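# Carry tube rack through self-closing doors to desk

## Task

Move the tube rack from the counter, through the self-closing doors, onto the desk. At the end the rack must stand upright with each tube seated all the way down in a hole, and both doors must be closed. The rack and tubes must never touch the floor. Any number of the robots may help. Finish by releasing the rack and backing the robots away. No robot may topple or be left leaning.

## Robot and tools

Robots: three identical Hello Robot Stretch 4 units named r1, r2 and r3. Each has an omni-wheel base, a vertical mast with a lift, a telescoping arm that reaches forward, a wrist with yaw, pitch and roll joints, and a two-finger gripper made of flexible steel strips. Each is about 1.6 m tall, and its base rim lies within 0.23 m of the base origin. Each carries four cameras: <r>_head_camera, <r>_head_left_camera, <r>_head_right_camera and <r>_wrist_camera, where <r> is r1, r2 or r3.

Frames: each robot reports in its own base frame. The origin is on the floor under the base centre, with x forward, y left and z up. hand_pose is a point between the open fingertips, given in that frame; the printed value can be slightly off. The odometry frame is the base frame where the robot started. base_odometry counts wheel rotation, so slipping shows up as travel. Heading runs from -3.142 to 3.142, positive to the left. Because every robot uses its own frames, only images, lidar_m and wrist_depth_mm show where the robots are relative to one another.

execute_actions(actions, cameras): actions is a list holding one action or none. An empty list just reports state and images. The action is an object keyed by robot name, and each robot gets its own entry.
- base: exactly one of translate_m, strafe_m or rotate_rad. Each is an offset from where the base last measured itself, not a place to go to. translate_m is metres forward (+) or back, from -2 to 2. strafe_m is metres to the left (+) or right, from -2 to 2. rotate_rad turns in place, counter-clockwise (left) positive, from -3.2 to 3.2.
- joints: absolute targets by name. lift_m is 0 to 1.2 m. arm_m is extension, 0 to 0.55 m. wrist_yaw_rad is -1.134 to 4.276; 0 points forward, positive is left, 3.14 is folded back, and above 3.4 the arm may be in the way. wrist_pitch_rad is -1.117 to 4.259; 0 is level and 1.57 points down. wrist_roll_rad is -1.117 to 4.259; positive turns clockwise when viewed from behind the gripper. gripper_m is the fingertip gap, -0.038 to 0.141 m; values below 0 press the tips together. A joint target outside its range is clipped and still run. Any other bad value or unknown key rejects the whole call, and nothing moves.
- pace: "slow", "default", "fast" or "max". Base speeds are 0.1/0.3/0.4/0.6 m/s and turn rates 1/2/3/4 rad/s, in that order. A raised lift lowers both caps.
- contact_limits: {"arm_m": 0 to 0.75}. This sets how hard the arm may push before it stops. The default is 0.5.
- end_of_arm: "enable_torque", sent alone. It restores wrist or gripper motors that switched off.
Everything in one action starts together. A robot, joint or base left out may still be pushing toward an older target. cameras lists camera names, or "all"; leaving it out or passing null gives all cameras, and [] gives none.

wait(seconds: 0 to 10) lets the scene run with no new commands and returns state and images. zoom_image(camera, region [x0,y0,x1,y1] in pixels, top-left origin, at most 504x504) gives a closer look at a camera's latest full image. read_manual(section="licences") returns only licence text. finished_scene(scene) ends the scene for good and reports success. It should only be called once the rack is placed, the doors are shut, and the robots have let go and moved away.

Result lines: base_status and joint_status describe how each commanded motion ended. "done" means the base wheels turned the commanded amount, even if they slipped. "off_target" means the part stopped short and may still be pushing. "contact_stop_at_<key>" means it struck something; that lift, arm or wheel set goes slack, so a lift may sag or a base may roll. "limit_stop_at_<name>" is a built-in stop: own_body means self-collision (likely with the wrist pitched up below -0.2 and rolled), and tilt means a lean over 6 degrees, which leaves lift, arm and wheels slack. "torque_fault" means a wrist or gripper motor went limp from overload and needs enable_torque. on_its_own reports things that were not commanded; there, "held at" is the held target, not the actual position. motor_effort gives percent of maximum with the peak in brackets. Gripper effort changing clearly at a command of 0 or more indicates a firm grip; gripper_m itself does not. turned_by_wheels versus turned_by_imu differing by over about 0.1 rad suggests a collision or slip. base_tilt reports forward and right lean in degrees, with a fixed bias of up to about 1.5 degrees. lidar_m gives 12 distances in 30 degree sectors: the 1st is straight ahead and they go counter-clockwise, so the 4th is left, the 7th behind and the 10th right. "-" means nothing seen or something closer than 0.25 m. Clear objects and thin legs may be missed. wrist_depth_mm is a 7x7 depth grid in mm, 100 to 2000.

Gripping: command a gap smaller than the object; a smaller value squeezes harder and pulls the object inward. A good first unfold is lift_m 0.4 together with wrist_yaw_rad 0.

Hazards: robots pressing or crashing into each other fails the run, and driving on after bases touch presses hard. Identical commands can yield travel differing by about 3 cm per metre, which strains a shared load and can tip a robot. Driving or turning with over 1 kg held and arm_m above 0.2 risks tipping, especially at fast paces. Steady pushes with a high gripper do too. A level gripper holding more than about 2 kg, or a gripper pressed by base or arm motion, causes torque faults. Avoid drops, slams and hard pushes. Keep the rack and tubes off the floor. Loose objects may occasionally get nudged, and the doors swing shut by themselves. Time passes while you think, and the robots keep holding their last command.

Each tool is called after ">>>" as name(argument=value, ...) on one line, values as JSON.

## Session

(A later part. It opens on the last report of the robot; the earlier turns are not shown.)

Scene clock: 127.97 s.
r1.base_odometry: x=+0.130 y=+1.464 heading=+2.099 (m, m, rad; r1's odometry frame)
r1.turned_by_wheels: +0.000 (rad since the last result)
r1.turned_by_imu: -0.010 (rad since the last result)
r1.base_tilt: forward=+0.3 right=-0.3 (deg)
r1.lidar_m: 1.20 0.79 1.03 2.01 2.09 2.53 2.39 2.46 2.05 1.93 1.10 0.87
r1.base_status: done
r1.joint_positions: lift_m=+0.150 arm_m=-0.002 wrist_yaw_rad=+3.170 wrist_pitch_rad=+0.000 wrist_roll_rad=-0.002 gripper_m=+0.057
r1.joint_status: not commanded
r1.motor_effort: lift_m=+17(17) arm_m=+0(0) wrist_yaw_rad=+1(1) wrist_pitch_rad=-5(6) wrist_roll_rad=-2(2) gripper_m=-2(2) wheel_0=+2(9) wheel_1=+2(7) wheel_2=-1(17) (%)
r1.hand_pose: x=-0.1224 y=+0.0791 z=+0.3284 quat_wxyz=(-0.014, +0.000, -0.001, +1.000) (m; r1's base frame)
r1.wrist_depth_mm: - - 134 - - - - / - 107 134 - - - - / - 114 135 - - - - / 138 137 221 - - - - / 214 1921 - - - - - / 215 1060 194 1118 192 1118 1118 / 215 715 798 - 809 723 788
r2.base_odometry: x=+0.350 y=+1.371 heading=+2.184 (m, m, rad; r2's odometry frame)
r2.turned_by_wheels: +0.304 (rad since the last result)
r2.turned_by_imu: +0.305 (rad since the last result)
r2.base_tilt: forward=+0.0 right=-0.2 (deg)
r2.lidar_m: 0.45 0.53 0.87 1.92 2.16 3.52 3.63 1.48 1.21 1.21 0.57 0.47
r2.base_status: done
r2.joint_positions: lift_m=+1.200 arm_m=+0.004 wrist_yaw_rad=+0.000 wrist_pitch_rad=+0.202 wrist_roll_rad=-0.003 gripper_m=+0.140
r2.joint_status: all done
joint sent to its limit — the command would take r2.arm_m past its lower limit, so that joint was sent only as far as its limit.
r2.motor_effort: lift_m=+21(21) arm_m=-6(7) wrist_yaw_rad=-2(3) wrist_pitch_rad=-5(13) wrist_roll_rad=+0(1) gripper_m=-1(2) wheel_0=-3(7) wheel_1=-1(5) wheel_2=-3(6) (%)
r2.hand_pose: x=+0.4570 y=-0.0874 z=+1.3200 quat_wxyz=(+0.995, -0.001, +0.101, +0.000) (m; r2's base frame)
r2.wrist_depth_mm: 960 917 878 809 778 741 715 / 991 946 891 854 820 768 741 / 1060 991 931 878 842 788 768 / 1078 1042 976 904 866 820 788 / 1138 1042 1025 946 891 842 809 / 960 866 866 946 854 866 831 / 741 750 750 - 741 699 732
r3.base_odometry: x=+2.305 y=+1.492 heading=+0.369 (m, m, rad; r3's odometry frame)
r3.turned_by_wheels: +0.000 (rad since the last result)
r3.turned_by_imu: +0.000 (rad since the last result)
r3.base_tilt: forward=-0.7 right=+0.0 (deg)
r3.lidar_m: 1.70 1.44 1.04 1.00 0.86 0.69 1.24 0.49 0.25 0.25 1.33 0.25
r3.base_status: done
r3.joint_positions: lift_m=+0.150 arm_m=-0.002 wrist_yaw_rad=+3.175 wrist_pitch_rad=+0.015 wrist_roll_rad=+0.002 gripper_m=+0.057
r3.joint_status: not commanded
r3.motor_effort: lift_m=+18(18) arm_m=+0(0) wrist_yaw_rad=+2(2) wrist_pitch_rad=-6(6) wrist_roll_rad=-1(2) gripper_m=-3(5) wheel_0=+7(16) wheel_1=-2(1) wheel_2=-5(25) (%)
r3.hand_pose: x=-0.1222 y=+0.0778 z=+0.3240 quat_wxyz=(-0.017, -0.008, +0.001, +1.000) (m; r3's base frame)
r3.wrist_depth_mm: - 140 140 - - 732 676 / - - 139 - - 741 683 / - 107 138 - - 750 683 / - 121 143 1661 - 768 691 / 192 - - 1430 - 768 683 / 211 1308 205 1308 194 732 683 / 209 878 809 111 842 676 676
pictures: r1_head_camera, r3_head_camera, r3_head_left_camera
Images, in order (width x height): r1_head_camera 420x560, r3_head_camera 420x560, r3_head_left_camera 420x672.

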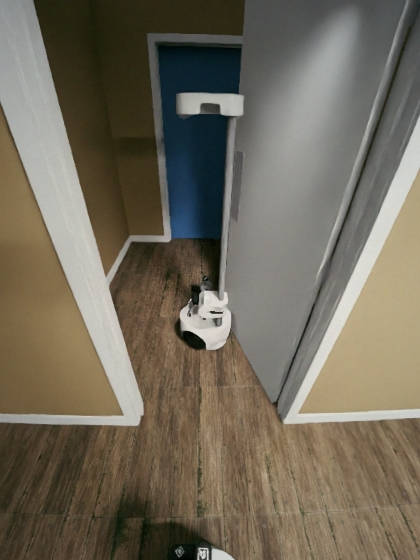

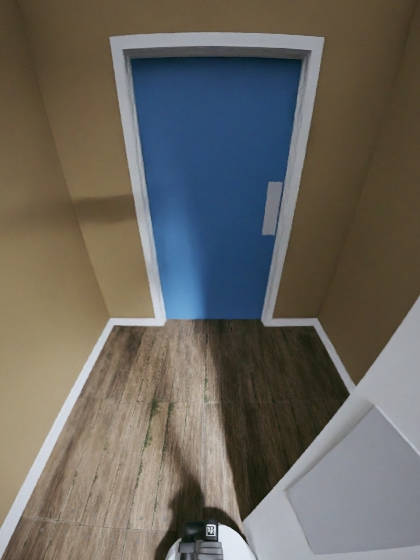

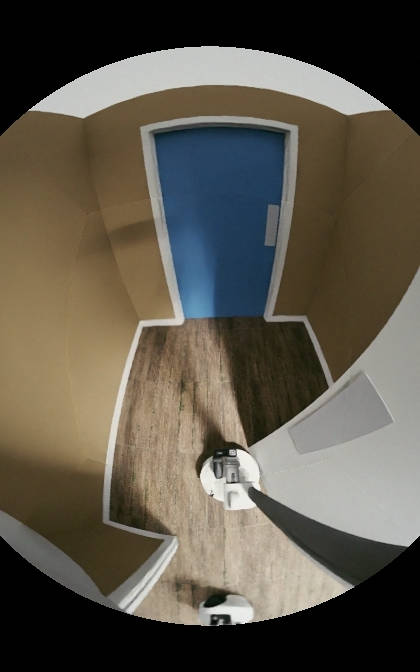

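>>> execute_actions(actions=[{"r2":{"base":{"strafe_m":-0.23},"joints":{"lift_m":0.85}},"r1":{"base":{"translate_m":0.8}}}], cameras=["r2_wrist_camera","r2_head_camera","r1_head_left_camera"])

Scene clock: 142.90 s.
r1.base_odometry: x=-0.274 y=+2.155 heading=+2.099 (m, m, rad; r1's odometry frame)
r1.turned_by_wheels: +0.000 (rad since the last result)
r1.turned_by_imu: -0.006 (rad since the last result)
r1.base_tilt: forward=+0.3 right=-0.3 (deg)
r1.lidar_m: 0.46 0.48 1.05 0.37 2.16 2.81 3.18 3.25 2.00 0.39 0.38 0.44
r1.base_status: done
r1.joint_positions: lift_m=+0.150 arm_m=-0.002 wrist_yaw_rad=+3.170 wrist_pitch_rad=+0.000 wrist_roll_rad=-0.002 gripper_m=+0.057
r1.joint_status: not commanded
r1.motor_effort: lift_m=+17(17) arm_m=+0(0) wrist_yaw_rad=+1(2) wrist_pitch_rad=-5(5) wrist_roll_rad=+1(0) gripper_m=+0(2) wheel_0=+3(6) wheel_1=+4(8) wheel_2=+0(6) (%)
r1.hand_pose: x=-0.1224 y=+0.0791 z=+0.3284 quat_wxyz=(-0.014, +0.000, -0.001, +1.000) (m; r1's base frame)
r1.wrist_depth_mm: - - 133 - - - - / - 107 134 - - - - / - 114 135 - - - - / 138 136 222 - - - - / 213 1983 - - - - - / 214 1060 194 1118 192 1118 1098 / 215 723 809 - 820 723 778
r2.base_odometry: x=+0.538 y=+1.503 heading=+2.184 (m, m, rad; r2's odometry frame)
r2.turned_by_wheels: +0.000 (rad since the last result)
r2.turned_by_imu: +0.001 (rad since the last result)
r2.base_tilt: forward=+0.0 right=-0.2 (deg)
r2.lidar_m: 0.41 0.48 0.77 2.13 2.39 3.70 2.28 1.19 1.00 0.98 0.51 0.43
r2.base_status: done
r2.joint_positions: lift_m=+0.850 arm_m=+0.004 wrist_yaw_rad=+0.000 wrist_pitch_rad=+0.202 wrist_roll_rad=-0.003 gripper_m=+0.140
r2.joint_status: all done
r2.motor_effort: lift_m=+17(19) arm_m=-6(6) wrist_yaw_rad=-1(1) wrist_pitch_rad=-5(5) wrist_roll_rad=-1(1) gripper_m=+0(0) wheel_0=+0(9) wheel_1=+0(7) wheel_2=-1(2) (%)
r2.hand_pose: x=+0.4570 y=-0.0874 z=+0.9705 quat_wxyz=(+0.995, -0.001, +0.101, +0.000) (m; r2's base frame)
r2.wrist_depth_mm: 917 866 820 778 741 707 683 / 931 891 842 798 768 723 699 / 976 931 878 820 798 750 723 / 723 715 634 297 621 699 683 / 424 424 364 301 353 421 415 / 301 271 270 301 268 267 296 / 251 241 234 - 232 222 229
r3.base_odometry: x=+2.305 y=+1.492 heading=+0.369 (m, m, rad; r3's odometry frame)
r3.turned_by_wheels: +0.000 (rad since the last result)
r3.turned_by_imu: +0.001 (rad since the last result)
r3.base_tilt: forward=-0.7 right=+0.0 (deg)
r3.lidar_m: 1.69 1.45 1.05 0.99 0.84 0.61 0.47 0.49 0.25 0.25 1.34 0.25
r3.base_status: not commanded
r3.joint_positions: lift_m=+0.150 arm_m=-0.002 wrist_yaw_rad=+3.175 wrist_pitch_rad=+0.015 wrist_roll_rad=+0.002 gripper_m=+0.057
r3.joint_status: not commanded
r3.motor_effort: lift_m=+18(18) arm_m=+0(0) wrist_yaw_rad=+1(1) wrist_pitch_rad=-5(6) wrist_roll_rad=-3(3) gripper_m=-6(1) wheel_0=+7(7) wheel_1=-3(3) wheel_2=-5(5) (%)
r3.hand_pose: x=-0.1222 y=+0.0778 z=+0.3240 quat_wxyz=(-0.017, -0.008, +0.001, +1.000) (m; r3's base frame)
r3.wrist_depth_mm: - 140 140 - - 732 683 / - - 138 - - 741 683 / - 107 138 - - 759 683 / - 121 143 647 - 750 683 / 193 1983 - 842 - 768 691 / 211 1336 206 609 193 723 683 / 208 866 597 111 798 676 676
pictures: r1_head_left_camera, r2_head_camera, r2_wrist_camera
Images, in order (width x height): r1_head_left_camera 420x672, r2_head_camera 420x560, r2_wrist_camera 616x392.

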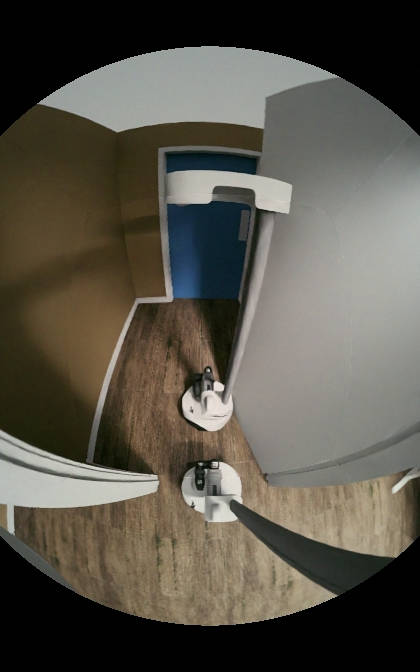

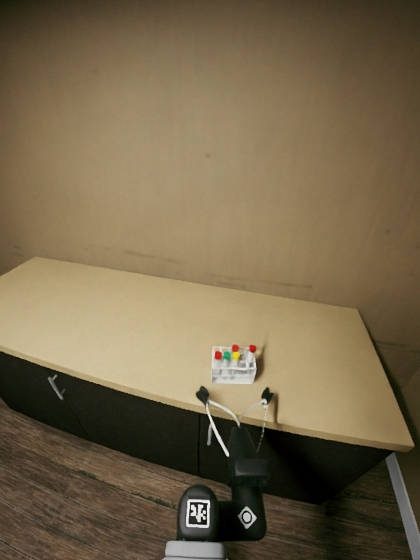

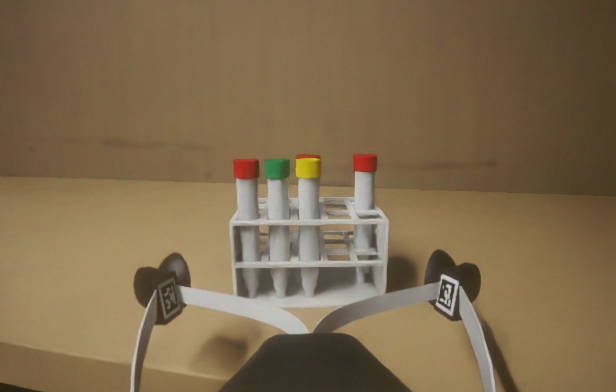

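>>> execute_actions(actions=[{"r2":{"joints":{"lift_m":0.84,"arm_m":0.09},"pace":"slow"},"r1":{"base":{"translate_m":0.6}},"r3":{"base":{"translate_m":1.35},"pace":"fast"}}], cameras=["r2_wrist_camera","r2_head_camera","r1_head_left_camera","r3_head_left_camera"])

Scene clock: 155.57 s.
r1.base_odometry: x=-0.576 y=+2.673 heading=+2.100 (m, m, rad; r1's odometry frame)
r1.turned_by_wheels: +0.000 (rad since the last result)
r1.turned_by_imu: -0.016 (rad since the last result)
r1.base_tilt: forward=+0.4 right=-0.3 (deg)
r1.lidar_m: 1.21 1.57 1.10 1.03 0.79 0.63 3.82 0.52 0.25 0.25 - 0.25
r1.base_status: done
r1.joint_positions: lift_m=+0.150 arm_m=-0.002 wrist_yaw_rad=+3.170 wrist_pitch_rad=+0.000 wrist_roll_rad=-0.002 gripper_m=+0.057
r1.joint_status: not commanded
r1.motor_effort: lift_m=+18(18) arm_m=+0(0) wrist_yaw_rad=+0(2) wrist_pitch_rad=-5(6) wrist_roll_rad=-1(2) gripper_m=-3(3) wheel_0=+10(22) wheel_1=-1(8) wheel_2=-5(15) (%)
r1.hand_pose: x=-0.1224 y=+0.0791 z=+0.3283 quat_wxyz=(-0.014, +0.000, -0.001, +1.000) (m; r1's base frame)
r1.wrist_depth_mm: - - 133 - - 676 627 / - 107 134 - - 676 627 / - 114 135 - - 691 627 / 138 136 222 - - 683 627 / 215 1921 - - - 676 627 / 216 1060 193 1118 193 668 634 / 215 723 788 - 798 621 621
r2.base_odometry: x=+0.538 y=+1.503 heading=+2.184 (m, m, rad; r2's odometry frame)
r2.turned_by_wheels: +0.000 (rad since the last result)
r2.turned_by_imu: +0.002 (rad since the last result)
r2.base_tilt: forward=+0.0 right=-0.2 (deg)
r2.lidar_m: 0.41 0.45 0.76 2.14 2.40 3.70 2.28 1.20 1.00 0.98 0.51 0.42
r2.base_status: not commanded
r2.joint_positions: lift_m=+0.840 arm_m=+0.089 wrist_yaw_rad=+0.000 wrist_pitch_rad=+0.202 wrist_roll_rad=-0.003 gripper_m=+0.140
r2.joint_status: all done
r2.motor_effort: lift_m=+16(20) arm_m=+6(7) wrist_yaw_rad=-1(1) wrist_pitch_rad=-6(5) wrist_roll_rad=-1(1) gripper_m=+0(2) wheel_0=+0(0) wheel_1=+0(0) wheel_2=-1(1) (%)
r2.hand_pose: x=+0.5425 y=-0.0874 z=+0.9605 quat_wxyz=(+0.995, -0.001, +0.101, +0.000) (m; r2's base frame)
r2.wrist_depth_mm: 820 768 732 699 661 634 603 / 854 798 759 732 683 654 634 / 891 831 788 741 715 676 647 / 676 668 204 204 580 647 661 / 399 397 211 210 236 387 387 / 282 252 213 211 231 251 276 / 217 218 215 - 217 206 218
r3.base_odometry: x=+3.564 y=+1.979 heading=+0.369 (m, m, rad; r3's odometry frame)
r3.turned_by_wheels: +0.000 (rad since the last result)
r3.turned_by_imu: +0.004 (rad since the last result)
r3.base_tilt: forward=-0.7 right=+0.0 (deg)
r3.lidar_m: 0.32 0.34 0.50 1.00 1.05 1.45 1.14 1.52 1.09 1.04 0.50 0.36
r3.base_status: done
r3.joint_positions: lift_m=+0.150 arm_m=-0.002 wrist_yaw_rad=+3.175 wrist_pitch_rad=+0.015 wrist_roll_rad=+0.002 gripper_m=+0.057
r3.joint_status: not commanded
r3.motor_effort: lift_m=+19(18) arm_m=+1(0) wrist_yaw_rad=+3(0) wrist_pitch_rad=-6(5) wrist_roll_rad=-1(2) gripper_m=+0(6) wheel_0=+0(12) wheel_1=-2(6) wheel_2=+0(15) (%)
r3.hand_pose: x=-0.1222 y=+0.0778 z=+0.3240 quat_wxyz=(-0.017, -0.008, +0.001, +1.000) (m; r3's base frame)
r3.wrist_depth_mm: - 140 140 - - - 1464 / - - 138 - - - 1464 / - 107 138 - - - 1499 / - 121 143 1661 - - 1499 / 192 1921 - 1397 - - 1464 / 211 1366 205 1308 193 1229 1229 / 208 891 820 111 854 768 842
pictures: r1_head_left_camera, r2_head_camera, r2_wrist_camera, r3_head_left_camera
Images, in order (width x height): r1_head_left_camera 420x672, r2_head_camera 420x560, r2_wrist_camera 616x392, r3_head_left_camera 420x672.

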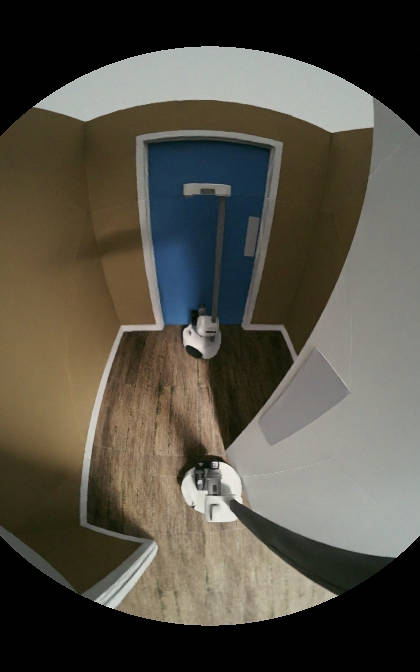

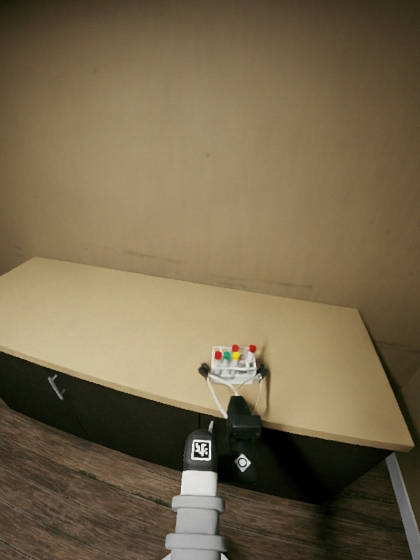

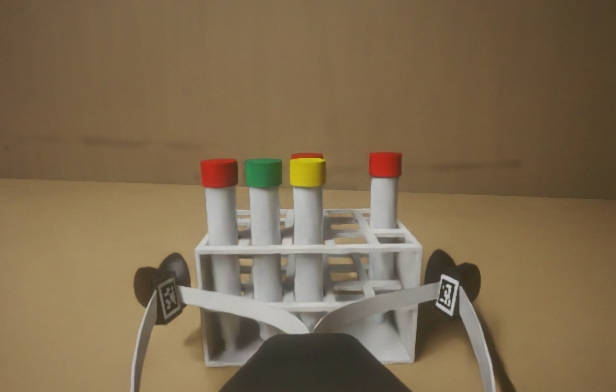

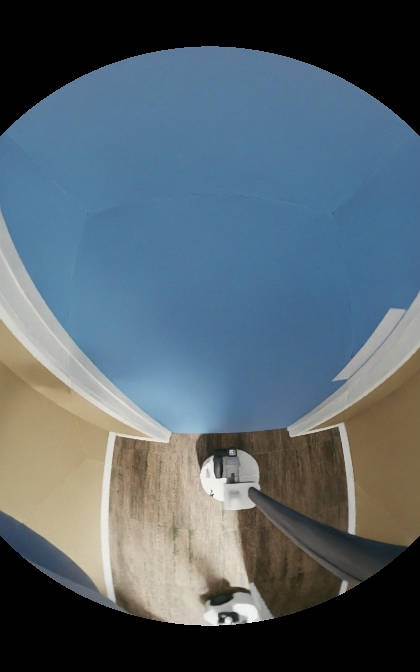

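>>> zoom_image(camera="r2_head_camera", region=[180, 330, 290, 420])

Region (180, 330, 290, 420) of r2_head_camera's 420x560 image, scaled by 4.582, with more detail than that image has; it fills the top 412 rows of this view, and the rest is white.

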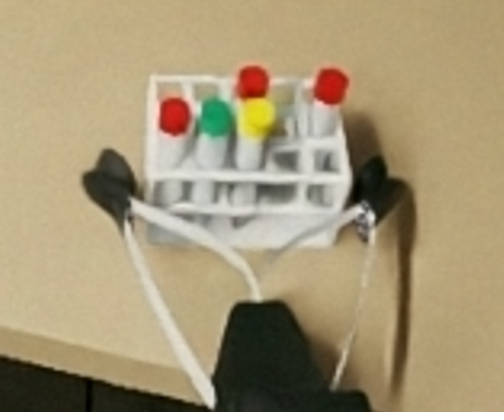

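>>> execute_actions(actions=[{"r2":{"joints":{"gripper_m":0.065}},"r1":{"base":{"strafe_m":-0.35},"pace":"slow"},"r3":{"base":{"translate_m":0.5},"pace":"slow"}}], cameras=["r2_wrist_camera","r2_head_camera","r1_head_left_camera","r3_head_left_camera"])

Scene clock: 166.97 s.
r1.base_odometry: x=-0.384 y=+2.785 heading=+2.103 (m, m, rad; r1's odometry frame)
r1.turned_by_wheels: +0.003 (rad since the last result)
r1.turned_by_imu: +0.006 (rad since the last result)
r1.base_tilt: forward=+0.3 right=-0.4 (deg)
r1.lidar_m: 1.70 1.78 1.33 1.24 0.80 0.88 3.94 0.26 0.25 - 0.25 0.27
r1.base_status: strafe_m contact_stop (by the wheels' count: -0.222 of -0.350)
r1.joint_positions: lift_m=+0.150 arm_m=-0.002 wrist_yaw_rad=+3.170 wrist_pitch_rad=+0.000 wrist_roll_rad=-0.002 gripper_m=+0.057
r1.joint_status: not commanded
r1.on_its_own: the wheels are slack since a contact_stop
r1.motor_effort: lift_m=+18(18) arm_m=+0(0) wrist_yaw_rad=+1(1) wrist_pitch_rad=-8(7) wrist_roll_rad=+1(1) gripper_m=-2(2) wheel_0=+0(40) wheel_1=+0(34) wheel_2=+0(3) (%)
r1.hand_pose: x=-0.1224 y=+0.0791 z=+0.3283 quat_wxyz=(-0.014, +0.000, -0.001, +1.000) (m; r1's base frame)
r1.wrist_depth_mm: - - 133 - - - - / - 107 134 - - - - / - 114 135 - - - - / 138 136 222 - - - - / 214 539 - - - - 1756 / 215 496 194 1098 193 1118 1008 / 213 459 798 - 809 732 741
r2.base_odometry: x=+0.538 y=+1.503 heading=+2.184 (m, m, rad; r2's odometry frame)
r2.turned_by_wheels: +0.000 (rad since the last result)
r2.turned_by_imu: +0.002 (rad since the last result)
r2.base_tilt: forward=+0.0 right=-0.2 (deg)
r2.lidar_m: 0.39 0.49 0.77 2.12 2.41 3.70 1.38 1.20 0.99 0.97 0.53 0.42
r2.base_status: not commanded
r2.joint_positions: lift_m=+0.840 arm_m=+0.089 wrist_yaw_rad=+0.000 wrist_pitch_rad=+0.203 wrist_roll_rad=-0.003 gripper_m=+0.065
r2.joint_status: all done
r2.motor_effort: lift_m=+16(16) arm_m=+6(5) wrist_yaw_rad=-1(1) wrist_pitch_rad=-8(8) wrist_roll_rad=+1(0) gripper_m=-19(13) wheel_0=+0(0) wheel_1=+0(0) wheel_2=-1(1) (%)
r2.hand_pose: x=+0.5424 y=-0.0874 z=+0.9602 quat_wxyz=(+0.995, -0.001, +0.101, +0.000) (m; r2's base frame)
r2.wrist_depth_mm: 809 778 741 699 668 634 609 / 842 809 750 723 691 647 627 / 891 831 788 750 707 676 647 / 668 668 182 183 569 640 661 / 392 394 188 189 216 387 384 / 279 181 191 195 210 182 273 / 216 216 199 - 198 214 212
r3.base_odometry: x=+4.030 y=+2.159 heading=+0.369 (m, m, rad; r3's odometry frame)
r3.turned_by_wheels: +0.001 (rad since the last result)
r3.turned_by_imu: +0.128 (rad since the last result)
r3.base_tilt: forward=-0.8 right=+0.0 (deg)
r3.lidar_m: 0.25 - 0.25 0.28 0.47 1.57 1.63 1.44 0.58 0.59 1.70 0.34
r3.base_status: done
r3.joint_positions: lift_m=+0.150 arm_m=-0.002 wrist_yaw_rad=+3.202 wrist_pitch_rad=+0.015 wrist_roll_rad=+0.002 gripper_m=+0.057
r3.joint_status: not commanded
r3.on_its_own: wrist_yaw_rad is at rest, and its effort (-75) is outside its rest range (-13 to +13)
r3.motor_effort: lift_m=+19(18) arm_m=+1(1) wrist_yaw_rad=-75(94) wrist_pitch_rad=-7(9) wrist_roll_rad=-2(0) gripper_m=-3(3) wheel_0=+7(31) wheel_1=+19(28) wheel_2=-19(32) (%)
r3.hand_pose: x=-0.1244 y=+0.0699 z=+0.3239 quat_wxyz=(-0.030, -0.008, +0.001, +1.000) (m; r3's base frame)
r3.wrist_depth_mm: - - 139 - - - 1808 / - - 136 - - - 1863 / - - 136 - - - 1863 / - 119 138 - - - 1808 / 186 1618 - 1863 - - 1808 / 200 1397 206 1336 193 1229 1255 / 197 866 831 111 854 788 842
pictures: r1_head_left_camera, r2_head_camera, r2_wrist_camera, r3_head_left_camera
Images, in order (width x height): r1_head_left_camera 420x672, r2_head_camera 420x560, r2_wrist_camera 616x392, r3_head_left_camera 420x672.

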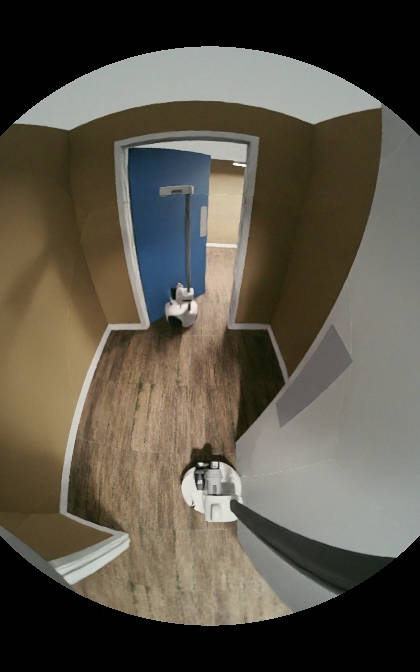

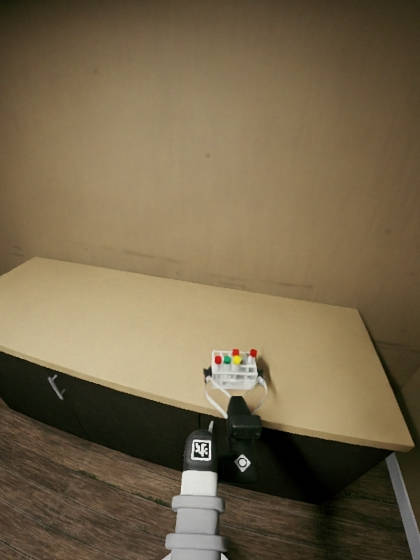

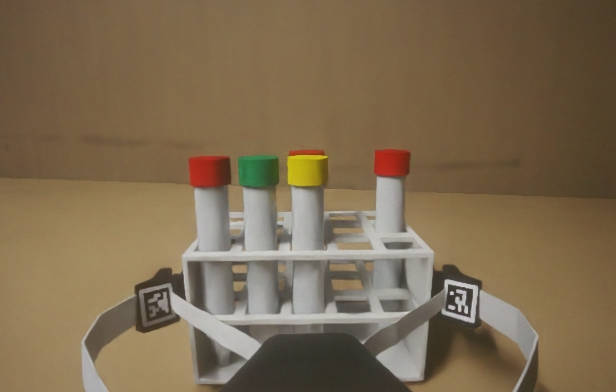

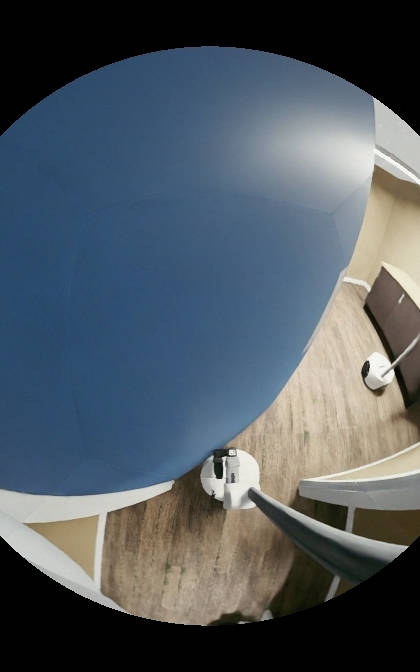

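>>> execute_actions(actions=[{"r2":{"joints":{"lift_m":0.9},"pace":"slow"},"r1":{"base":{"translate_m":-0.15},"pace":"slow"},"r3":{"base":{"rotate_rad":-1.7},"pace":"slow"}}], cameras=["r2_wrist_camera","r1_head_left_camera","r3_head_left_camera"])

Scene clock: 204.40 s.
r1.base_odometry: x=-0.308 y=+2.656 heading=+2.103 (m, m, rad; r1's odometry frame)
r1.turned_by_wheels: +0.000 (rad since the last result)
r1.turned_by_imu: -0.001 (rad since the last result)
r1.base_tilt: forward=+0.3 right=-0.4 (deg)
r1.lidar_m: 1.86 1.86 1.31 1.23 0.72 3.15 3.68 0.26 0.25 - 0.25 0.28
r1.base_status: done
r1.joint_positions: lift_m=+0.150 arm_m=-0.002 wrist_yaw_rad=+3.170 wrist_pitch_rad=+0.000 wrist_roll_rad=-0.002 gripper_m=+0.057
r1.joint_status: not commanded
r1.motor_effort: lift_m=+18(18) arm_m=+0(0) wrist_yaw_rad=+0(1) wrist_pitch_rad=-5(7) wrist_roll_rad=-2(0) gripper_m=-3(4) wheel_0=+3(8) wheel_1=-10(14) wheel_2=+8(8) (%)
r1.hand_pose: x=-0.1224 y=+0.0791 z=+0.3283 quat_wxyz=(-0.014, +0.000, -0.001, +1.000) (m; r1's base frame)
r1.wrist_depth_mm: - - 134 - - - - / - 107 134 - - - - / - 114 135 - - - - / 138 136 222 - - - - / 214 1464 - - - - - / 215 574 193 1118 192 1098 1098 / 214 512 788 - 809 723 788
r2.base_odometry: x=+0.538 y=+1.503 heading=+2.184 (m, m, rad; r2's odometry frame)
r2.turned_by_wheels: +0.000 (rad since the last result)
r2.turned_by_imu: +0.001 (rad since the last result)
r2.base_tilt: forward=+0.1 right=-0.3 (deg)
r2.lidar_m: 0.41 0.47 0.78 2.14 2.40 3.69 1.39 1.19 0.97 0.97 0.52 0.41
r2.base_status: not commanded
r2.joint_positions: lift_m=+0.900 arm_m=+0.089 wrist_yaw_rad=+0.000 wrist_pitch_rad=+0.203 wrist_roll_rad=-0.003 gripper_m=+0.065
r2.joint_status: all done
r2.motor_effort: lift_m=+22(23) arm_m=+6(6) wrist_yaw_rad=-1(1) wrist_pitch_rad=-8(8) wrist_roll_rad=-1(0) gripper_m=-16(20) wheel_0=+0(0) wheel_1=+0(1) wheel_2=-1(1) (%)
r2.hand_pose: x=+0.5424 y=-0.0874 z=+1.0197 quat_wxyz=(+0.995, -0.001, +0.102, +0.000) (m; r2's base frame)
r2.wrist_depth_mm: 831 778 732 691 661 640 609 / 842 809 759 715 683 654 627 / 891 831 788 741 699 668 647 / 904 866 182 183 715 699 668 / 549 549 188 189 217 539 535 / 389 181 191 196 210 182 384 / 301 303 203 - 207 301 296
r3.base_odometry: x=+4.030 y=+2.158 heading=-1.330 (m, m, rad; r3's odometry frame)
r3.turned_by_wheels: -1.699 (rad since the last result)
r3.turned_by_imu: -1.705 (rad since the last result)
r3.base_tilt: forward=-0.7 right=+0.1 (deg)
r3.lidar_m: 0.57 1.70 0.43 0.25 - - 0.25 0.42 1.37 1.86 1.62 0.59
r3.base_status: done
r3.joint_positions: lift_m=+0.150 arm_m=-0.002 wrist_yaw_rad=+3.175 wrist_pitch_rad=+0.015 wrist_roll_rad=+0.002 gripper_m=+0.057
r3.joint_status: not commanded
r3.motor_effort: lift_m=+19(19) arm_m=+0(1) wrist_yaw_rad=+2(77) wrist_pitch_rad=-6(6) wrist_roll_rad=-2(3) gripper_m=-1(3) wheel_0=-21(25) wheel_1=+13(34) wheel_2=+15(18) (%)
r3.hand_pose: x=-0.1223 y=+0.0778 z=+0.3239 quat_wxyz=(-0.017, -0.008, +0.001, +1.000) (m; r3's base frame)
r3.wrist_depth_mm: - 141 139 349 276 227 200 / - - 138 351 277 228 200 / - 107 138 325 277 228 202 / - 121 143 340 277 229 202 / 192 559 488 351 270 229 202 / 211 1098 205 342 194 223 202 / 209 820 466 111 262 212 202
pictures: r1_head_left_camera, r2_wrist_camera, r3_head_left_camera
Images, in order (width x height): r1_head_left_camera 420x672, r2_wrist_camera 616x392, r3_head_left_camera 420x672.

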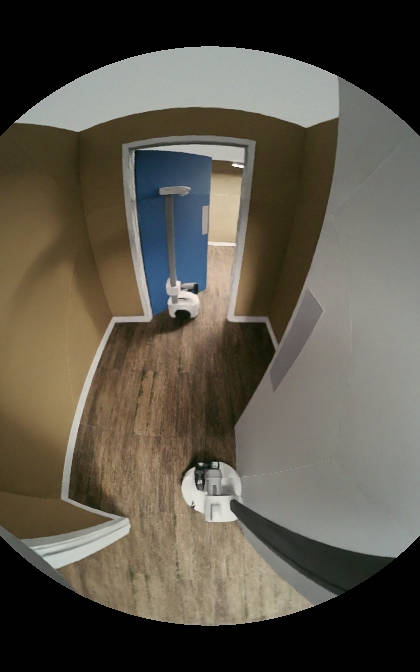

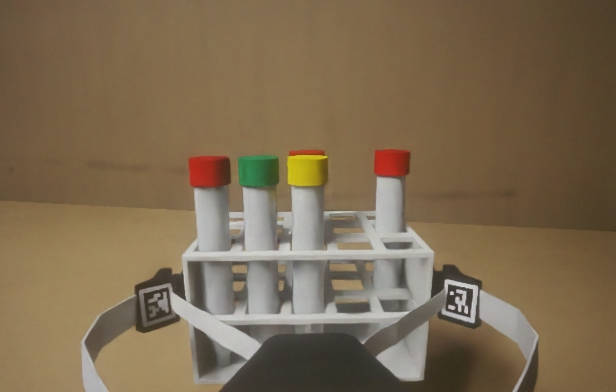

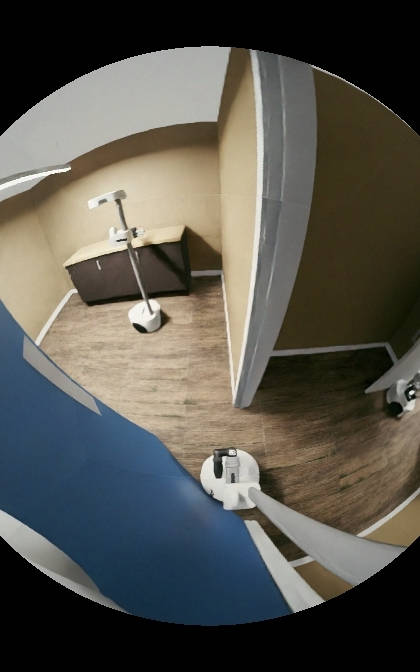

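>>> execute_actions(actions=[{"r2":{"base":{"rotate_rad":-1.775},"joints":{"arm_m":0.005,"gripper_m":0.05},"pace":"slow"},"r3":{"base":{"strafe_m":0.8},"pace":"slow"}}], cameras=["r2_wrist_camera","r2_head_left_camera","r3_head_left_camera"])

action 0: r3: "base": strafe_m = 0.8 would last too long for one action: at the pace "slow" strafe_m can be at most 0.78 in either direction: name a faster pace, or command the rest in another action

>>> execute_actions(actions=[{"r2":{"base":{"rotate_rad":-1.775},"joints":{"arm_m":0.005,"gripper_m":0.05},"pace":"slow"},"r3":{"base":{"strafe_m":0.8}}}], cameras=["r2_wrist_camera","r2_head_left_camera","r3_head_left_camera"])

Scene clock: 215.77 s.
r1.base_odometry: x=-0.308 y=+2.656 heading=+2.103 (m, m, rad; r1's odometry frame)
r1.turned_by_wheels: +0.000 (rad since the last result)
r1.turned_by_imu: -0.002 (rad since the last result)
r1.base_tilt: forward=+0.3 right=-0.4 (deg)
r1.lidar_m: 1.59 1.88 1.31 1.25 0.72 3.15 3.66 0.29 0.25 - 0.25 0.27
r1.base_status: not commanded
r1.joint_positions: lift_m=+0.150 arm_m=-0.002 wrist_yaw_rad=+3.170 wrist_pitch_rad=+0.000 wrist_roll_rad=-0.002 gripper_m=+0.057
r1.joint_status: not commanded
r1.motor_effort: lift_m=+18(18) arm_m=+0(0) wrist_yaw_rad=+1(1) wrist_pitch_rad=-6(6) wrist_roll_rad=+1(1) gripper_m=-1(3) wheel_0=+3(3) wheel_1=-10(10) wheel_2=+8(8) (%)
r1.hand_pose: x=-0.1224 y=+0.0791 z=+0.3283 quat_wxyz=(-0.014, +0.000, -0.001, +1.000) (m; r1's base frame)
r1.wrist_depth_mm: - - 134 - - - - / - 107 134 - - - - / - 114 135 - - - - / 138 136 221 - - - - / 214 1499 - - - - - / 215 574 194 1098 193 1118 1078 / 215 512 798 - 809 732 778
r2.base_odometry: x=+0.538 y=+1.503 heading=+0.410 (m, m, rad; r2's odometry frame)
r2.turned_by_wheels: -1.775 (rad since the last result)
r2.turned_by_imu: -1.762 (rad since the last result)
r2.base_tilt: forward=+0.0 right=-0.3 (deg)
r2.lidar_m: 0.42 0.63 0.42 0.41 0.43 0.60 2.14 2.24 3.04 3.66 1.42 1.04
r2.base_status: done
r2.joint_positions: lift_m=+0.900 arm_m=+0.006 wrist_yaw_rad=+0.000 wrist_pitch_rad=+0.204 wrist_roll_rad=-0.003 gripper_m=+0.050
r2.joint_status: all done
r2.motor_effort: lift_m=+22(22) arm_m=-6(6) wrist_yaw_rad=-1(1) wrist_pitch_rad=-8(9) wrist_roll_rad=-1(1) gripper_m=-21(25) wheel_0=+1(3) wheel_1=+2(6) wheel_2=+3(5) (%)
r2.hand_pose: x=+0.4595 y=-0.0874 z=+1.0197 quat_wxyz=(+0.995, -0.001, +0.102, +0.000) (m; r2's base frame)
r2.wrist_depth_mm: 699 699 691 707 691 699 699 / 715 732 723 723 723 723 715 / 741 759 750 741 741 750 750 / 778 778 177 179 759 778 778 / 809 809 183 184 207 809 798 / 831 174 187 191 208 176 831 / 866 866 193 - 206 878 854
r3.base_odometry: x=+3.849 y=+1.833 heading=-1.576 (m, m, rad; r3's odometry frame)
r3.turned_by_wheels: -0.246 (rad since the last result)
r3.turned_by_imu: -0.247 (rad since the last result)
r3.base_tilt: forward=-0.7 right=+0.0 (deg)
r3.lidar_m: 0.83 0.31 0.25 0.25 - 0.25 0.39 1.23 1.45 1.59 1.29 0.98
r3.base_status: strafe_m contact_stop (by the wheels' count: -0.210 of +0.800)
r3.joint_positions: lift_m=+0.150 arm_m=-0.002 wrist_yaw_rad=+3.175 wrist_pitch_rad=+0.015 wrist_roll_rad=+0.002 gripper_m=+0.057
r3.joint_status: not commanded
r3.on_its_own: the wheels are slack since a contact_stop
r3.motor_effort: lift_m=+19(19) arm_m=+0(0) wrist_yaw_rad=+1(1) wrist_pitch_rad=-6(6) wrist_roll_rad=-4(3) gripper_m=-5(3) wheel_0=+0(36) wheel_1=+0(25) wheel_2=+0(19) (%)
r3.hand_pose: x=-0.1223 y=+0.0778 z=+0.3239 quat_wxyz=(-0.017, -0.008, +0.001, +1.000) (m; r3's base frame)
r3.wrist_depth_mm: - 140 139 615 343 239 195 / - - 139 621 347 240 196 / - 107 138 512 349 242 198 / - 121 143 569 351 243 198 / 192 1255 1308 640 334 244 199 / 211 1281 206 580 193 233 199 / 209 866 820 111 315 215 199
pictures: r2_head_left_camera, r2_wrist_camera, r3_head_left_camera
Images, in order (width x height): r2_head_left_camera 420x672, r2_wrist_camera 616x392, r3_head_left_camera 420x672.

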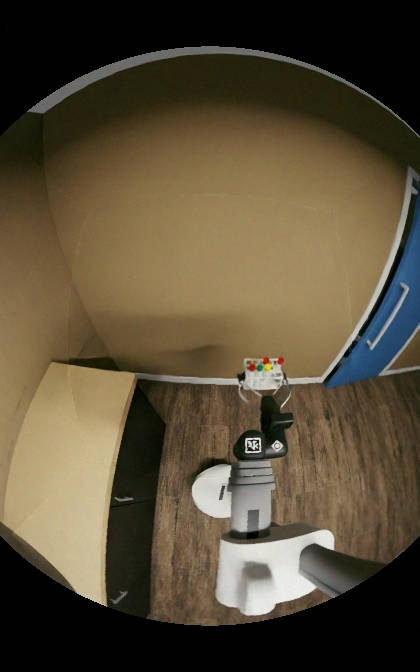

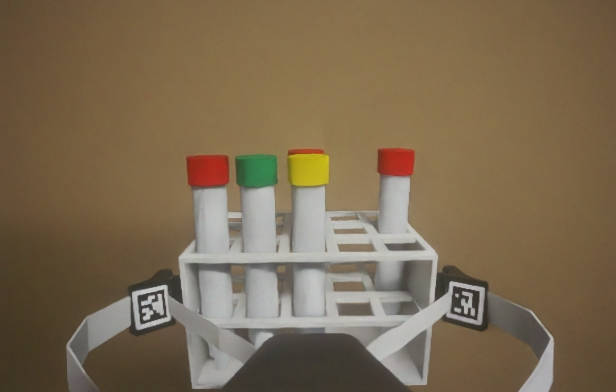

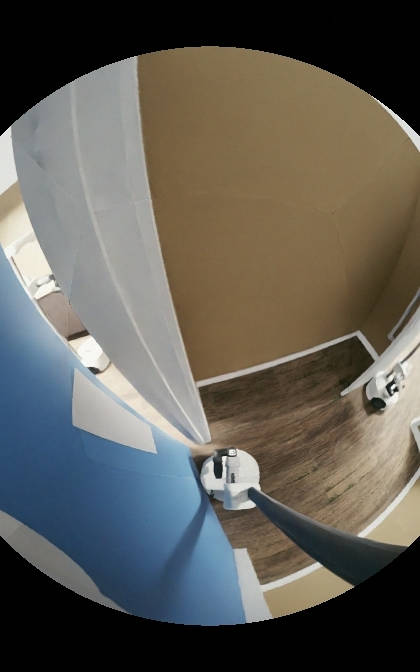

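>>> execute_actions(actions=[{"r3":{"base":{"rotate_rad":0.25},"pace":"slow"},"r2":{"base":{"translate_m":0.3},"pace":"default"}}], cameras=["r3_head_left_camera"])

Scene clock: 225.10 s.
r1.base_odometry: x=-0.308 y=+2.656 heading=+2.103 (m, m, rad; r1's odometry frame)
r1.turned_by_wheels: +0.000 (rad since the last result)
r1.turned_by_imu: -0.003 (rad since the last result)
r1.base_tilt: forward=+0.2 right=-0.2 (deg)
r1.lidar_m: 1.53 1.88 1.31 1.23 0.72 3.15 3.66 0.26 0.25 - 0.25 0.25
r1.base_status: not commanded
r1.joint_positions: lift_m=+0.150 arm_m=-0.002 wrist_yaw_rad=+3.170 wrist_pitch_rad=+0.000 wrist_roll_rad=-0.002 gripper_m=+0.057
r1.joint_status: not commanded
r1.motor_effort: lift_m=+18(18) arm_m=+0(0) wrist_yaw_rad=+1(0) wrist_pitch_rad=-6(6) wrist_roll_rad=+0(3) gripper_m=-2(3) wheel_0=+3(3) wheel_1=-10(10) wheel_2=+8(8) (%)
r1.hand_pose: x=-0.1224 y=+0.0791 z=+0.3283 quat_wxyz=(-0.014, +0.000, -0.001, +1.000) (m; r1's base frame)
r1.wrist_depth_mm: - - 133 - - - - / - 107 134 - - - - / - 114 135 - - - - / 138 136 221 - - - - / 214 1499 - - - - - / 215 580 193 1118 193 1078 1078 / 214 512 788 - 809 741 788
r2.base_odometry: x=+0.813 y=+1.623 heading=+0.410 (m, m, rad; r2's odometry frame)
r2.turned_by_wheels: +0.000 (rad since the last result)
r2.turned_by_imu: +0.002 (rad since the last result)
r2.base_tilt: forward=+0.1 right=-0.2 (deg)
r2.lidar_m: 0.41 0.71 0.44 0.42 0.44 0.60 1.61 2.55 3.47 2.78 1.01 0.72
r2.base_status: done
r2.joint_positions: lift_m=+0.900 arm_m=+0.006 wrist_yaw_rad=+0.000 wrist_pitch_rad=+0.204 wrist_roll_rad=-0.003 gripper_m=+0.050
r2.joint_status: not commanded
r2.motor_effort: lift_m=+22(22) arm_m=-6(6) wrist_yaw_rad=-1(1) wrist_pitch_rad=-8(9) wrist_roll_rad=-1(0) gripper_m=-21(19) wheel_0=+2(7) wheel_1=+0(6) wheel_2=+1(10) (%)
r2.hand_pose: x=+0.4595 y=-0.0874 z=+1.0197 quat_wxyz=(+0.995, -0.001, +0.102, +0.000) (m; r2's base frame)
r2.wrist_depth_mm: 418 415 418 424 418 421 418 / 430 433 430 433 433 433 433 / 445 449 442 445 445 449 445 / 466 462 177 180 462 462 466 / 488 484 182 185 206 484 480 / 500 174 186 191 207 176 500 / 521 521 193 - 206 525 517
r3.base_odometry: x=+3.785 y=+1.827 heading=-1.327 (m, m, rad; r3's odometry frame)
r3.turned_by_wheels: +0.250 (rad since the last result)
r3.turned_by_imu: +0.252 (rad since the last result)
r3.base_tilt: forward=-0.7 right=+0.0 (deg)
r3.lidar_m: 0.52 0.32 0.25 - 0.25 0.30 0.70 1.27 1.74 1.26 1.24 0.88
r3.base_status: done
r3.joint_positions: lift_m=+0.150 arm_m=-0.002 wrist_yaw_rad=+3.175 wrist_pitch_rad=+0.015 wrist_roll_rad=+0.002 gripper_m=+0.057
r3.joint_status: not commanded
r3.motor_effort: lift_m=+19(18) arm_m=+1(1) wrist_yaw_rad=+2(1) wrist_pitch_rad=-6(5) wrist_roll_rad=-2(1) gripper_m=-2(3) wheel_0=-2(5) wheel_1=-2(4) wheel_2=+0(3) (%)
r3.hand_pose: x=-0.1223 y=+0.0778 z=+0.3239 quat_wxyz=(-0.017, -0.008, +0.001, +1.000) (m; r3's base frame)
r3.wrist_depth_mm: - 140 140 1397 707 310 220 / - - 138 1366 741 315 222 / - 107 138 1366 750 320 224 / - 121 143 1336 759 322 225 / 192 1397 1397 1366 654 324 227 / 211 1366 206 1182 194 300 228 / 210 866 809 111 564 258 228
pictures: r3_head_left_camera
Images, in order (width x height): r3_head_left_camera 420x672.

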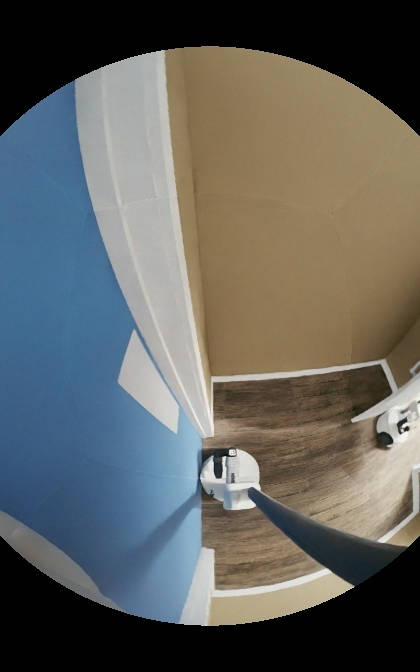

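>>> execute_actions(actions=[{"r3":{"base":{"strafe_m":0.78},"pace":"slow"}}], cameras=["r3_head_left_camera","r2_head_right_camera"])

Scene clock: 236.00 s.
r1.base_odometry: x=-0.308 y=+2.656 heading=+2.103 (m, m, rad; r1's odometry frame)
r1.turned_by_wheels: +0.000 (rad since the last result)
r1.turned_by_imu: -0.004 (rad since the last result)
r1.base_tilt: forward=+0.3 right=-0.4 (deg)
r1.lidar_m: 1.87 1.84 1.30 1.23 0.72 3.13 3.65 0.26 0.25 - 0.25 0.26
r1.base_status: not commanded
r1.joint_positions: lift_m=+0.150 arm_m=-0.002 wrist_yaw_rad=+3.170 wrist_pitch_rad=+0.000 wrist_roll_rad=-0.002 gripper_m=+0.057
r1.joint_status: not commanded
r1.motor_effort: lift_m=+18(17) arm_m=+0(0) wrist_yaw_rad=+1(0) wrist_pitch_rad=-6(7) wrist_roll_rad=+2(1) gripper_m=-2(3) wheel_0=+3(3) wheel_1=-10(10) wheel_2=+8(8) (%)
r1.hand_pose: x=-0.1224 y=+0.0791 z=+0.3283 quat_wxyz=(-0.014, +0.000, -0.001, +1.000) (m; r1's base frame)
r1.wrist_depth_mm: - - 133 - - - - / - 107 134 - - - - / - 114 135 - - - - / 138 136 222 - - - - / 214 1464 - - - - - / 214 585 194 1118 192 1118 1098 / 214 521 798 - 809 723 788
r2.base_odometry: x=+0.813 y=+1.623 heading=+0.410 (m, m, rad; r2's odometry frame)
r2.turned_by_wheels: +0.000 (rad since the last result)
r2.turned_by_imu: +0.003 (rad since the last result)
r2.base_tilt: forward=+0.0 right=-0.2 (deg)
r2.lidar_m: 0.41 0.72 0.45 0.42 0.43 0.60 1.62 2.54 3.47 1.21 1.00 0.73
r2.base_status: not commanded
r2.joint_positions: lift_m=+0.900 arm_m=+0.006 wrist_yaw_rad=+0.000 wrist_pitch_rad=+0.204 wrist_roll_rad=-0.003 gripper_m=+0.050
r2.joint_status: not commanded
r2.motor_effort: lift_m=+22(22) arm_m=-6(6) wrist_yaw_rad=-1(1) wrist_pitch_rad=-8(9) wrist_roll_rad=+0(1) gripper_m=-20(19) wheel_0=+2(2) wheel_1=+0(0) wheel_2=+1(1) (%)
r2.hand_pose: x=+0.4595 y=-0.0874 z=+1.0197 quat_wxyz=(+0.995, -0.001, +0.102, +0.000) (m; r2's base frame)
r2.wrist_depth_mm: 418 418 421 421 418 418 421 / 433 433 430 433 433 433 433 / 449 445 445 445 449 449 449 / 466 462 176 179 462 466 466 / 484 480 182 183 207 484 484 / 500 175 185 190 207 177 500 / 517 525 192 - 205 521 521
r3.base_odometry: x=+4.541 y=+2.016 heading=-1.326 (m, m, rad; r3's odometry frame)
r3.turned_by_wheels: +0.000 (rad since the last result)
r3.turned_by_imu: +0.015 (rad since the last result)
r3.base_tilt: forward=-0.7 right=+0.1 (deg)
r3.lidar_m: 1.21 1.37 2.70 0.26 0.25 - 0.25 0.33 1.72 2.01 0.60 0.75
r3.base_status: done
r3.joint_positions: lift_m=+0.150 arm_m=-0.002 wrist_yaw_rad=+3.175 wrist_pitch_rad=+0.015 wrist_roll_rad=+0.002 gripper_m=+0.057
r3.joint_status: not commanded
r3.motor_effort: lift_m=+19(19) arm_m=+1(0) wrist_yaw_rad=+0(1) wrist_pitch_rad=-7(6) wrist_roll_rad=-2(3) gripper_m=-3(5) wheel_0=-9(26) wheel_1=+6(26) wheel_2=+8(9) (%)
r3.hand_pose: x=-0.1223 y=+0.0778 z=+0.3239 quat_wxyz=(-0.017, -0.008, +0.001, +1.000) (m; r3's base frame)
r3.wrist_depth_mm: - 140 140 324 268 229 206 / - - 138 324 270 229 208 / - 107 138 306 270 230 208 / - 121 143 315 270 230 208 / 192 504 407 327 264 230 208 / 211 554 205 317 194 226 208 / 209 559 397 111 258 216 208
pictures: r2_head_right_camera, r3_head_left_camera
Images, in order (width x height): r2_head_right_camera 420x672, r3_head_left_camera 420x672.

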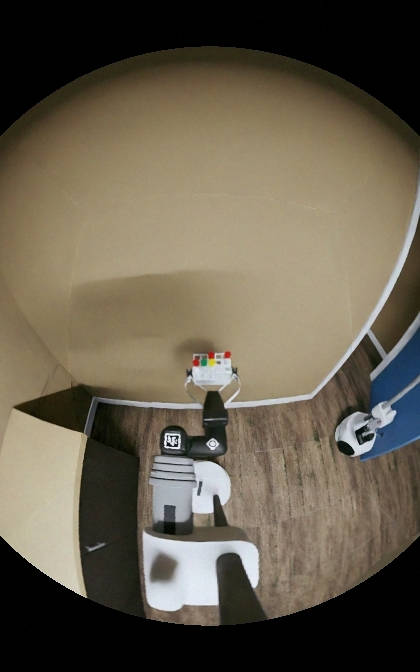

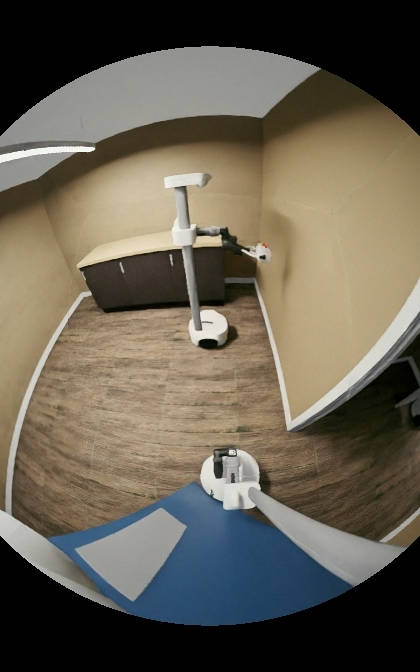

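>>> execute_actions(actions=[{"r3":{"base":{"rotate_rad":-0.8},"pace":"slow"},"r2":{"base":{"translate_m":0.06},"pace":"slow"}}], cameras=[])

>>> execute_actions(actions=[{"r3":{"base":{"translate_m":-0.6},"pace":"slow"},"r2":{"base":{"strafe_m":-0.75},"pace":"default"}}], cameras=["r3_head_left_camera","r2_head_right_camera","r3_head_right_camera"])

Scene clock: 254.33 s.
r1.base_odometry: x=-0.308 y=+2.656 heading=+2.103 (m, m, rad; r1's odometry frame)
r1.turned_by_wheels: +0.000 (rad since the last result)
r1.turned_by_imu: -0.002 (rad since the last result)
r1.base_tilt: forward=+0.4 right=-0.3 (deg)
r1.lidar_m: 1.86 1.87 1.33 1.23 0.72 3.14 3.69 0.27 0.25 - 0.25 0.28
r1.base_status: not commanded
r1.joint_positions: lift_m=+0.150 arm_m=-0.002 wrist_yaw_rad=+3.170 wrist_pitch_rad=+0.000 wrist_roll_rad=-0.002 gripper_m=+0.057
r1.joint_status: not commanded
r1.motor_effort: lift_m=+18(18) arm_m=+0(0) wrist_yaw_rad=+1(1) wrist_pitch_rad=-6(6) wrist_roll_rad=+0(0) gripper_m=-3(4) wheel_0=+3(3) wheel_1=-10(11) wheel_2=+8(8) (%)
r1.hand_pose: x=-0.1224 y=+0.0791 z=+0.3283 quat_wxyz=(-0.014, +0.000, -0.001, +1.000) (m; r1's base frame)
r1.wrist_depth_mm: - - 134 - - - - / - 107 134 - - - - / - 114 135 - - - - / 138 136 222 - - - - / 215 1499 - - - - - / 214 574 194 1098 193 1098 1078 / 213 512 798 - 809 723 778
r2.base_odometry: x=+0.868 y=+1.647 heading=+0.410 (m, m, rad; r2's odometry frame)
r2.turned_by_wheels: +0.000 (rad since the last result)
r2.turned_by_imu: +0.002 (rad since the last result)
r2.base_tilt: forward=+0.0 right=-0.2 (deg)
r2.lidar_m: 0.42 0.63 0.45 0.42 0.44 0.60 1.67 2.62 3.54 1.22 0.91 0.66
r2.base_status: done
r2.joint_positions: lift_m=+0.900 arm_m=+0.006 wrist_yaw_rad=+0.000 wrist_pitch_rad=+0.204 wrist_roll_rad=-0.003 gripper_m=+0.050
r2.joint_status: not commanded
r2.motor_effort: lift_m=+22(22) arm_m=-6(6) wrist_yaw_rad=-1(1) wrist_pitch_rad=-9(8) wrist_roll_rad=-1(1) gripper_m=-18(18) wheel_0=+2(5) wheel_1=+3(4) wheel_2=-3(7) (%)
r2.hand_pose: x=+0.4595 y=-0.0874 z=+1.0197 quat_wxyz=(+0.995, -0.001, +0.102, +0.000) (m; r2's base frame)
r2.wrist_depth_mm: 364 364 366 364 364 364 366 / 373 377 377 375 377 377 375 / 389 389 387 387 387 389 389 / 402 402 176 179 402 404 404 / 415 418 183 185 207 421 418 / 436 175 186 190 208 177 433 / 449 455 192 - 205 452 452
r3.base_odometry: x=+4.541 y=+2.016 heading=-2.126 (m, m, rad; r3's odometry frame)
r3.turned_by_wheels: -0.800 (rad since the last result)
r3.turned_by_imu: -0.670 (rad since the last result)
r3.base_tilt: forward=-0.7 right=+0.0 (deg)
r3.lidar_m: 0.59 1.22 1.24 2.35 0.31 0.25 - 0.25 0.30 0.74 2.18 0.58
r3.base_status: done
r3.joint_positions: lift_m=+0.150 arm_m=-0.002 wrist_yaw_rad=+3.175 wrist_pitch_rad=+0.015 wrist_roll_rad=+0.002 gripper_m=+0.057
r3.joint_status: not commanded
r3.motor_effort: lift_m=+19(19) arm_m=+1(0) wrist_yaw_rad=+2(1) wrist_pitch_rad=-5(6) wrist_roll_rad=+0(0) gripper_m=-4(3) wheel_0=-3(8) wheel_1=+0(23) wheel_2=+8(19) (%)
r3.hand_pose: x=-0.1223 y=+0.0778 z=+0.3239 quat_wxyz=(-0.017, -0.008, +0.001, +1.000) (m; r3's base frame)
r3.wrist_depth_mm: - 140 139 325 322 319 - / - - 138 325 322 319 - / - 107 138 324 322 319 - / - 121 143 324 322 320 - / 192 330 327 324 320 317 - / 211 329 206 322 193 317 1229 / 209 327 325 111 319 317 842
pictures: none
No camera images: the call's "cameras" was empty. Leave "cameras" out to get every camera's image.

Scene clock: 261.60 s.
r1.base_odometry: x=-0.308 y=+2.656 heading=+2.103 (m, m, rad; r1's odometry frame)
r1.turned_by_wheels: +0.000 (rad since the last result)
r1.turned_by_imu: -0.003 (rad since the last result)
r1.base_tilt: forward=+0.3 right=-0.4 (deg)
r1.lidar_m: 1.87 1.88 1.28 1.24 0.72 3.13 3.65 0.27 0.25 - 0.25 0.26
r1.base_status: not commanded
r1.joint_positions: lift_m=+0.150 arm_m=-0.002 wrist_yaw_rad=+3.170 wrist_pitch_rad=+0.000 wrist_roll_rad=-0.002 gripper_m=+0.057
r1.joint_status: not commanded
r1.motor_effort: lift_m=+18(18) arm_m=+0(0) wrist_yaw_rad=+1(2) wrist_pitch_rad=-7(8) wrist_roll_rad=-1(1) gripper_m=-3(2) wheel_0=+3(3) wheel_1=-10(10) wheel_2=+8(8) (%)
r1.hand_pose: x=-0.1224 y=+0.0791 z=+0.3283 quat_wxyz=(-0.014, +0.000, -0.001, +1.000) (m; r1's base frame)
r1.wrist_depth_mm: - - 134 - - - - / - 107 134 - - - - / - 114 135 - - - - / 138 136 222 - - - - / 214 1537 - - - - - / 214 580 194 1098 193 1098 1078 / 215 517 798 - 809 723 798
r2.base_odometry: x=+1.167 y=+0.959 heading=+0.410 (m, m, rad; r2's odometry frame)
r2.turned_by_wheels: +0.000 (rad since the last result)
r2.turned_by_imu: +0.001 (rad since the last result)
r2.base_tilt: forward=+0.0 right=-0.2 (deg)
r2.lidar_m: 0.41 0.65 0.90 1.16 1.22 1.68 2.50 2.59 1.03 0.97 1.36 0.66
r2.base_status: done
r2.joint_positions: lift_m=+0.900 arm_m=+0.006 wrist_yaw_rad=+0.000 wrist_pitch_rad=+0.204 wrist_roll_rad=-0.003 gripper_m=+0.050
r2.joint_status: not commanded
r2.motor_effort: lift_m=+22(22) arm_m=-6(6) wrist_yaw_rad=-1(1) wrist_pitch_rad=-8(9) wrist_roll_rad=-1(0) gripper_m=-20(21) wheel_0=-1(8) wheel_1=+2(8) wheel_2=-1(3) (%)
r2.hand_pose: x=+0.4595 y=-0.0874 z=+1.0197 quat_wxyz=(+0.995, -0.001, +0.102, +0.000) (m; r2's base frame)
r2.wrist_depth_mm: 366 368 368 366 366 362 - / 377 377 377 379 379 375 - / 394 392 392 392 392 389 - / 407 410 177 179 407 402 - / 424 424 183 184 208 415 - / 442 175 186 190 207 176 - / 459 459 193 - 206 452 1618
r3.base_odometry: x=+4.857 y=+2.525 heading=-2.126 (m, m, rad; r3's odometry frame)
r3.turned_by_wheels: +0.000 (rad since the last result)
r3.turned_by_imu: +0.002 (rad since the last result)
r3.base_tilt: forward=-0.7 right=+0.0 (deg)
r3.lidar_m: 1.12 0.98 2.37 2.48 2.28 2.32 0.25 - 0.25 0.25 0.46 2.25
r3.base_status: done
r3.joint_positions: lift_m=+0.150 arm_m=-0.002 wrist_yaw_rad=+3.175 wrist_pitch_rad=+0.015 wrist_roll_rad=+0.002 gripper_m=+0.057
r3.joint_status: not commanded
r3.motor_effort: lift_m=+19(19) arm_m=+1(0) wrist_yaw_rad=+0(1) wrist_pitch_rad=-5(6) wrist_roll_rad=-3(3) gripper_m=+0(4) wheel_0=-1(9) wheel_1=-4(17) wheel_2=+4(16) (%)
r3.hand_pose: x=-0.1223 y=+0.0778 z=+0.3239 quat_wxyz=(-0.017, -0.008, +0.001, +1.000) (m; r3's base frame)
r3.wrist_depth_mm: - 140 139 - - - - / - - 138 - - - - / - 107 138 - - - - / - 121 143 - - - - / 192 307 373 - - - 1983 / 211 320 205 1308 193 1229 1205 / 209 312 368 111 854 778 854
pictures: r2_head_right_camera, r3_head_left_camera, r3_head_right_camera
Images, in order (width x height): r2_head_right_camera 420x672, r3_head_left_camera 420x672, r3_head_right_camera 420x672.

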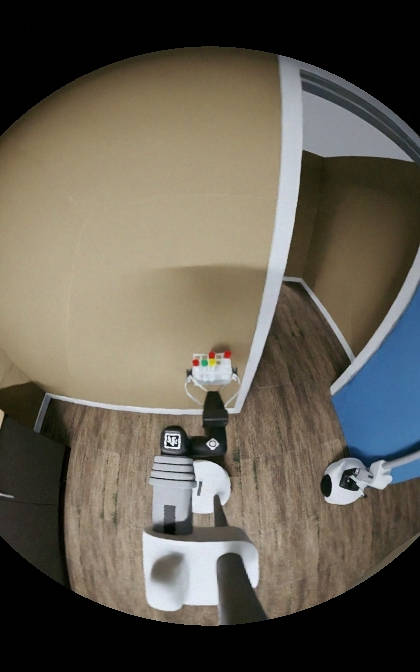

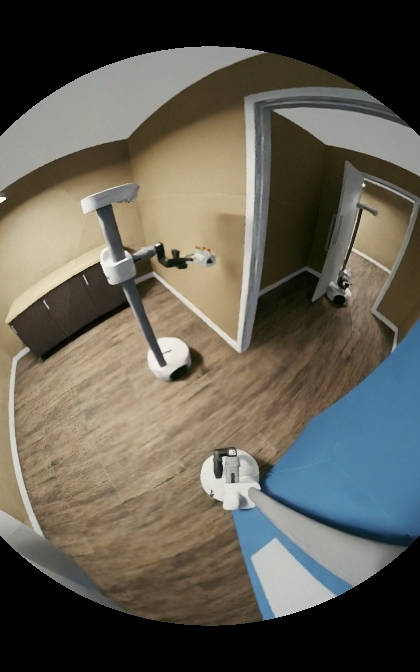

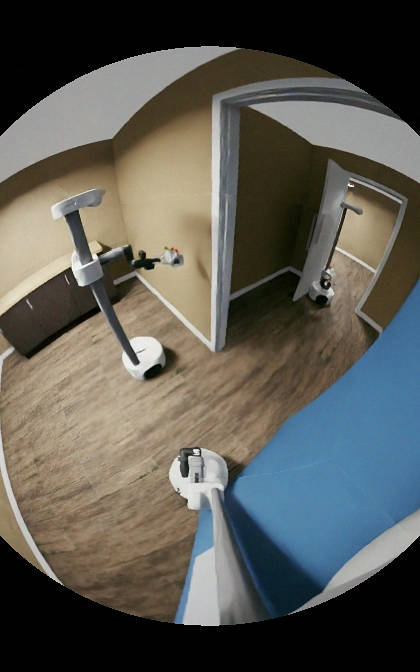

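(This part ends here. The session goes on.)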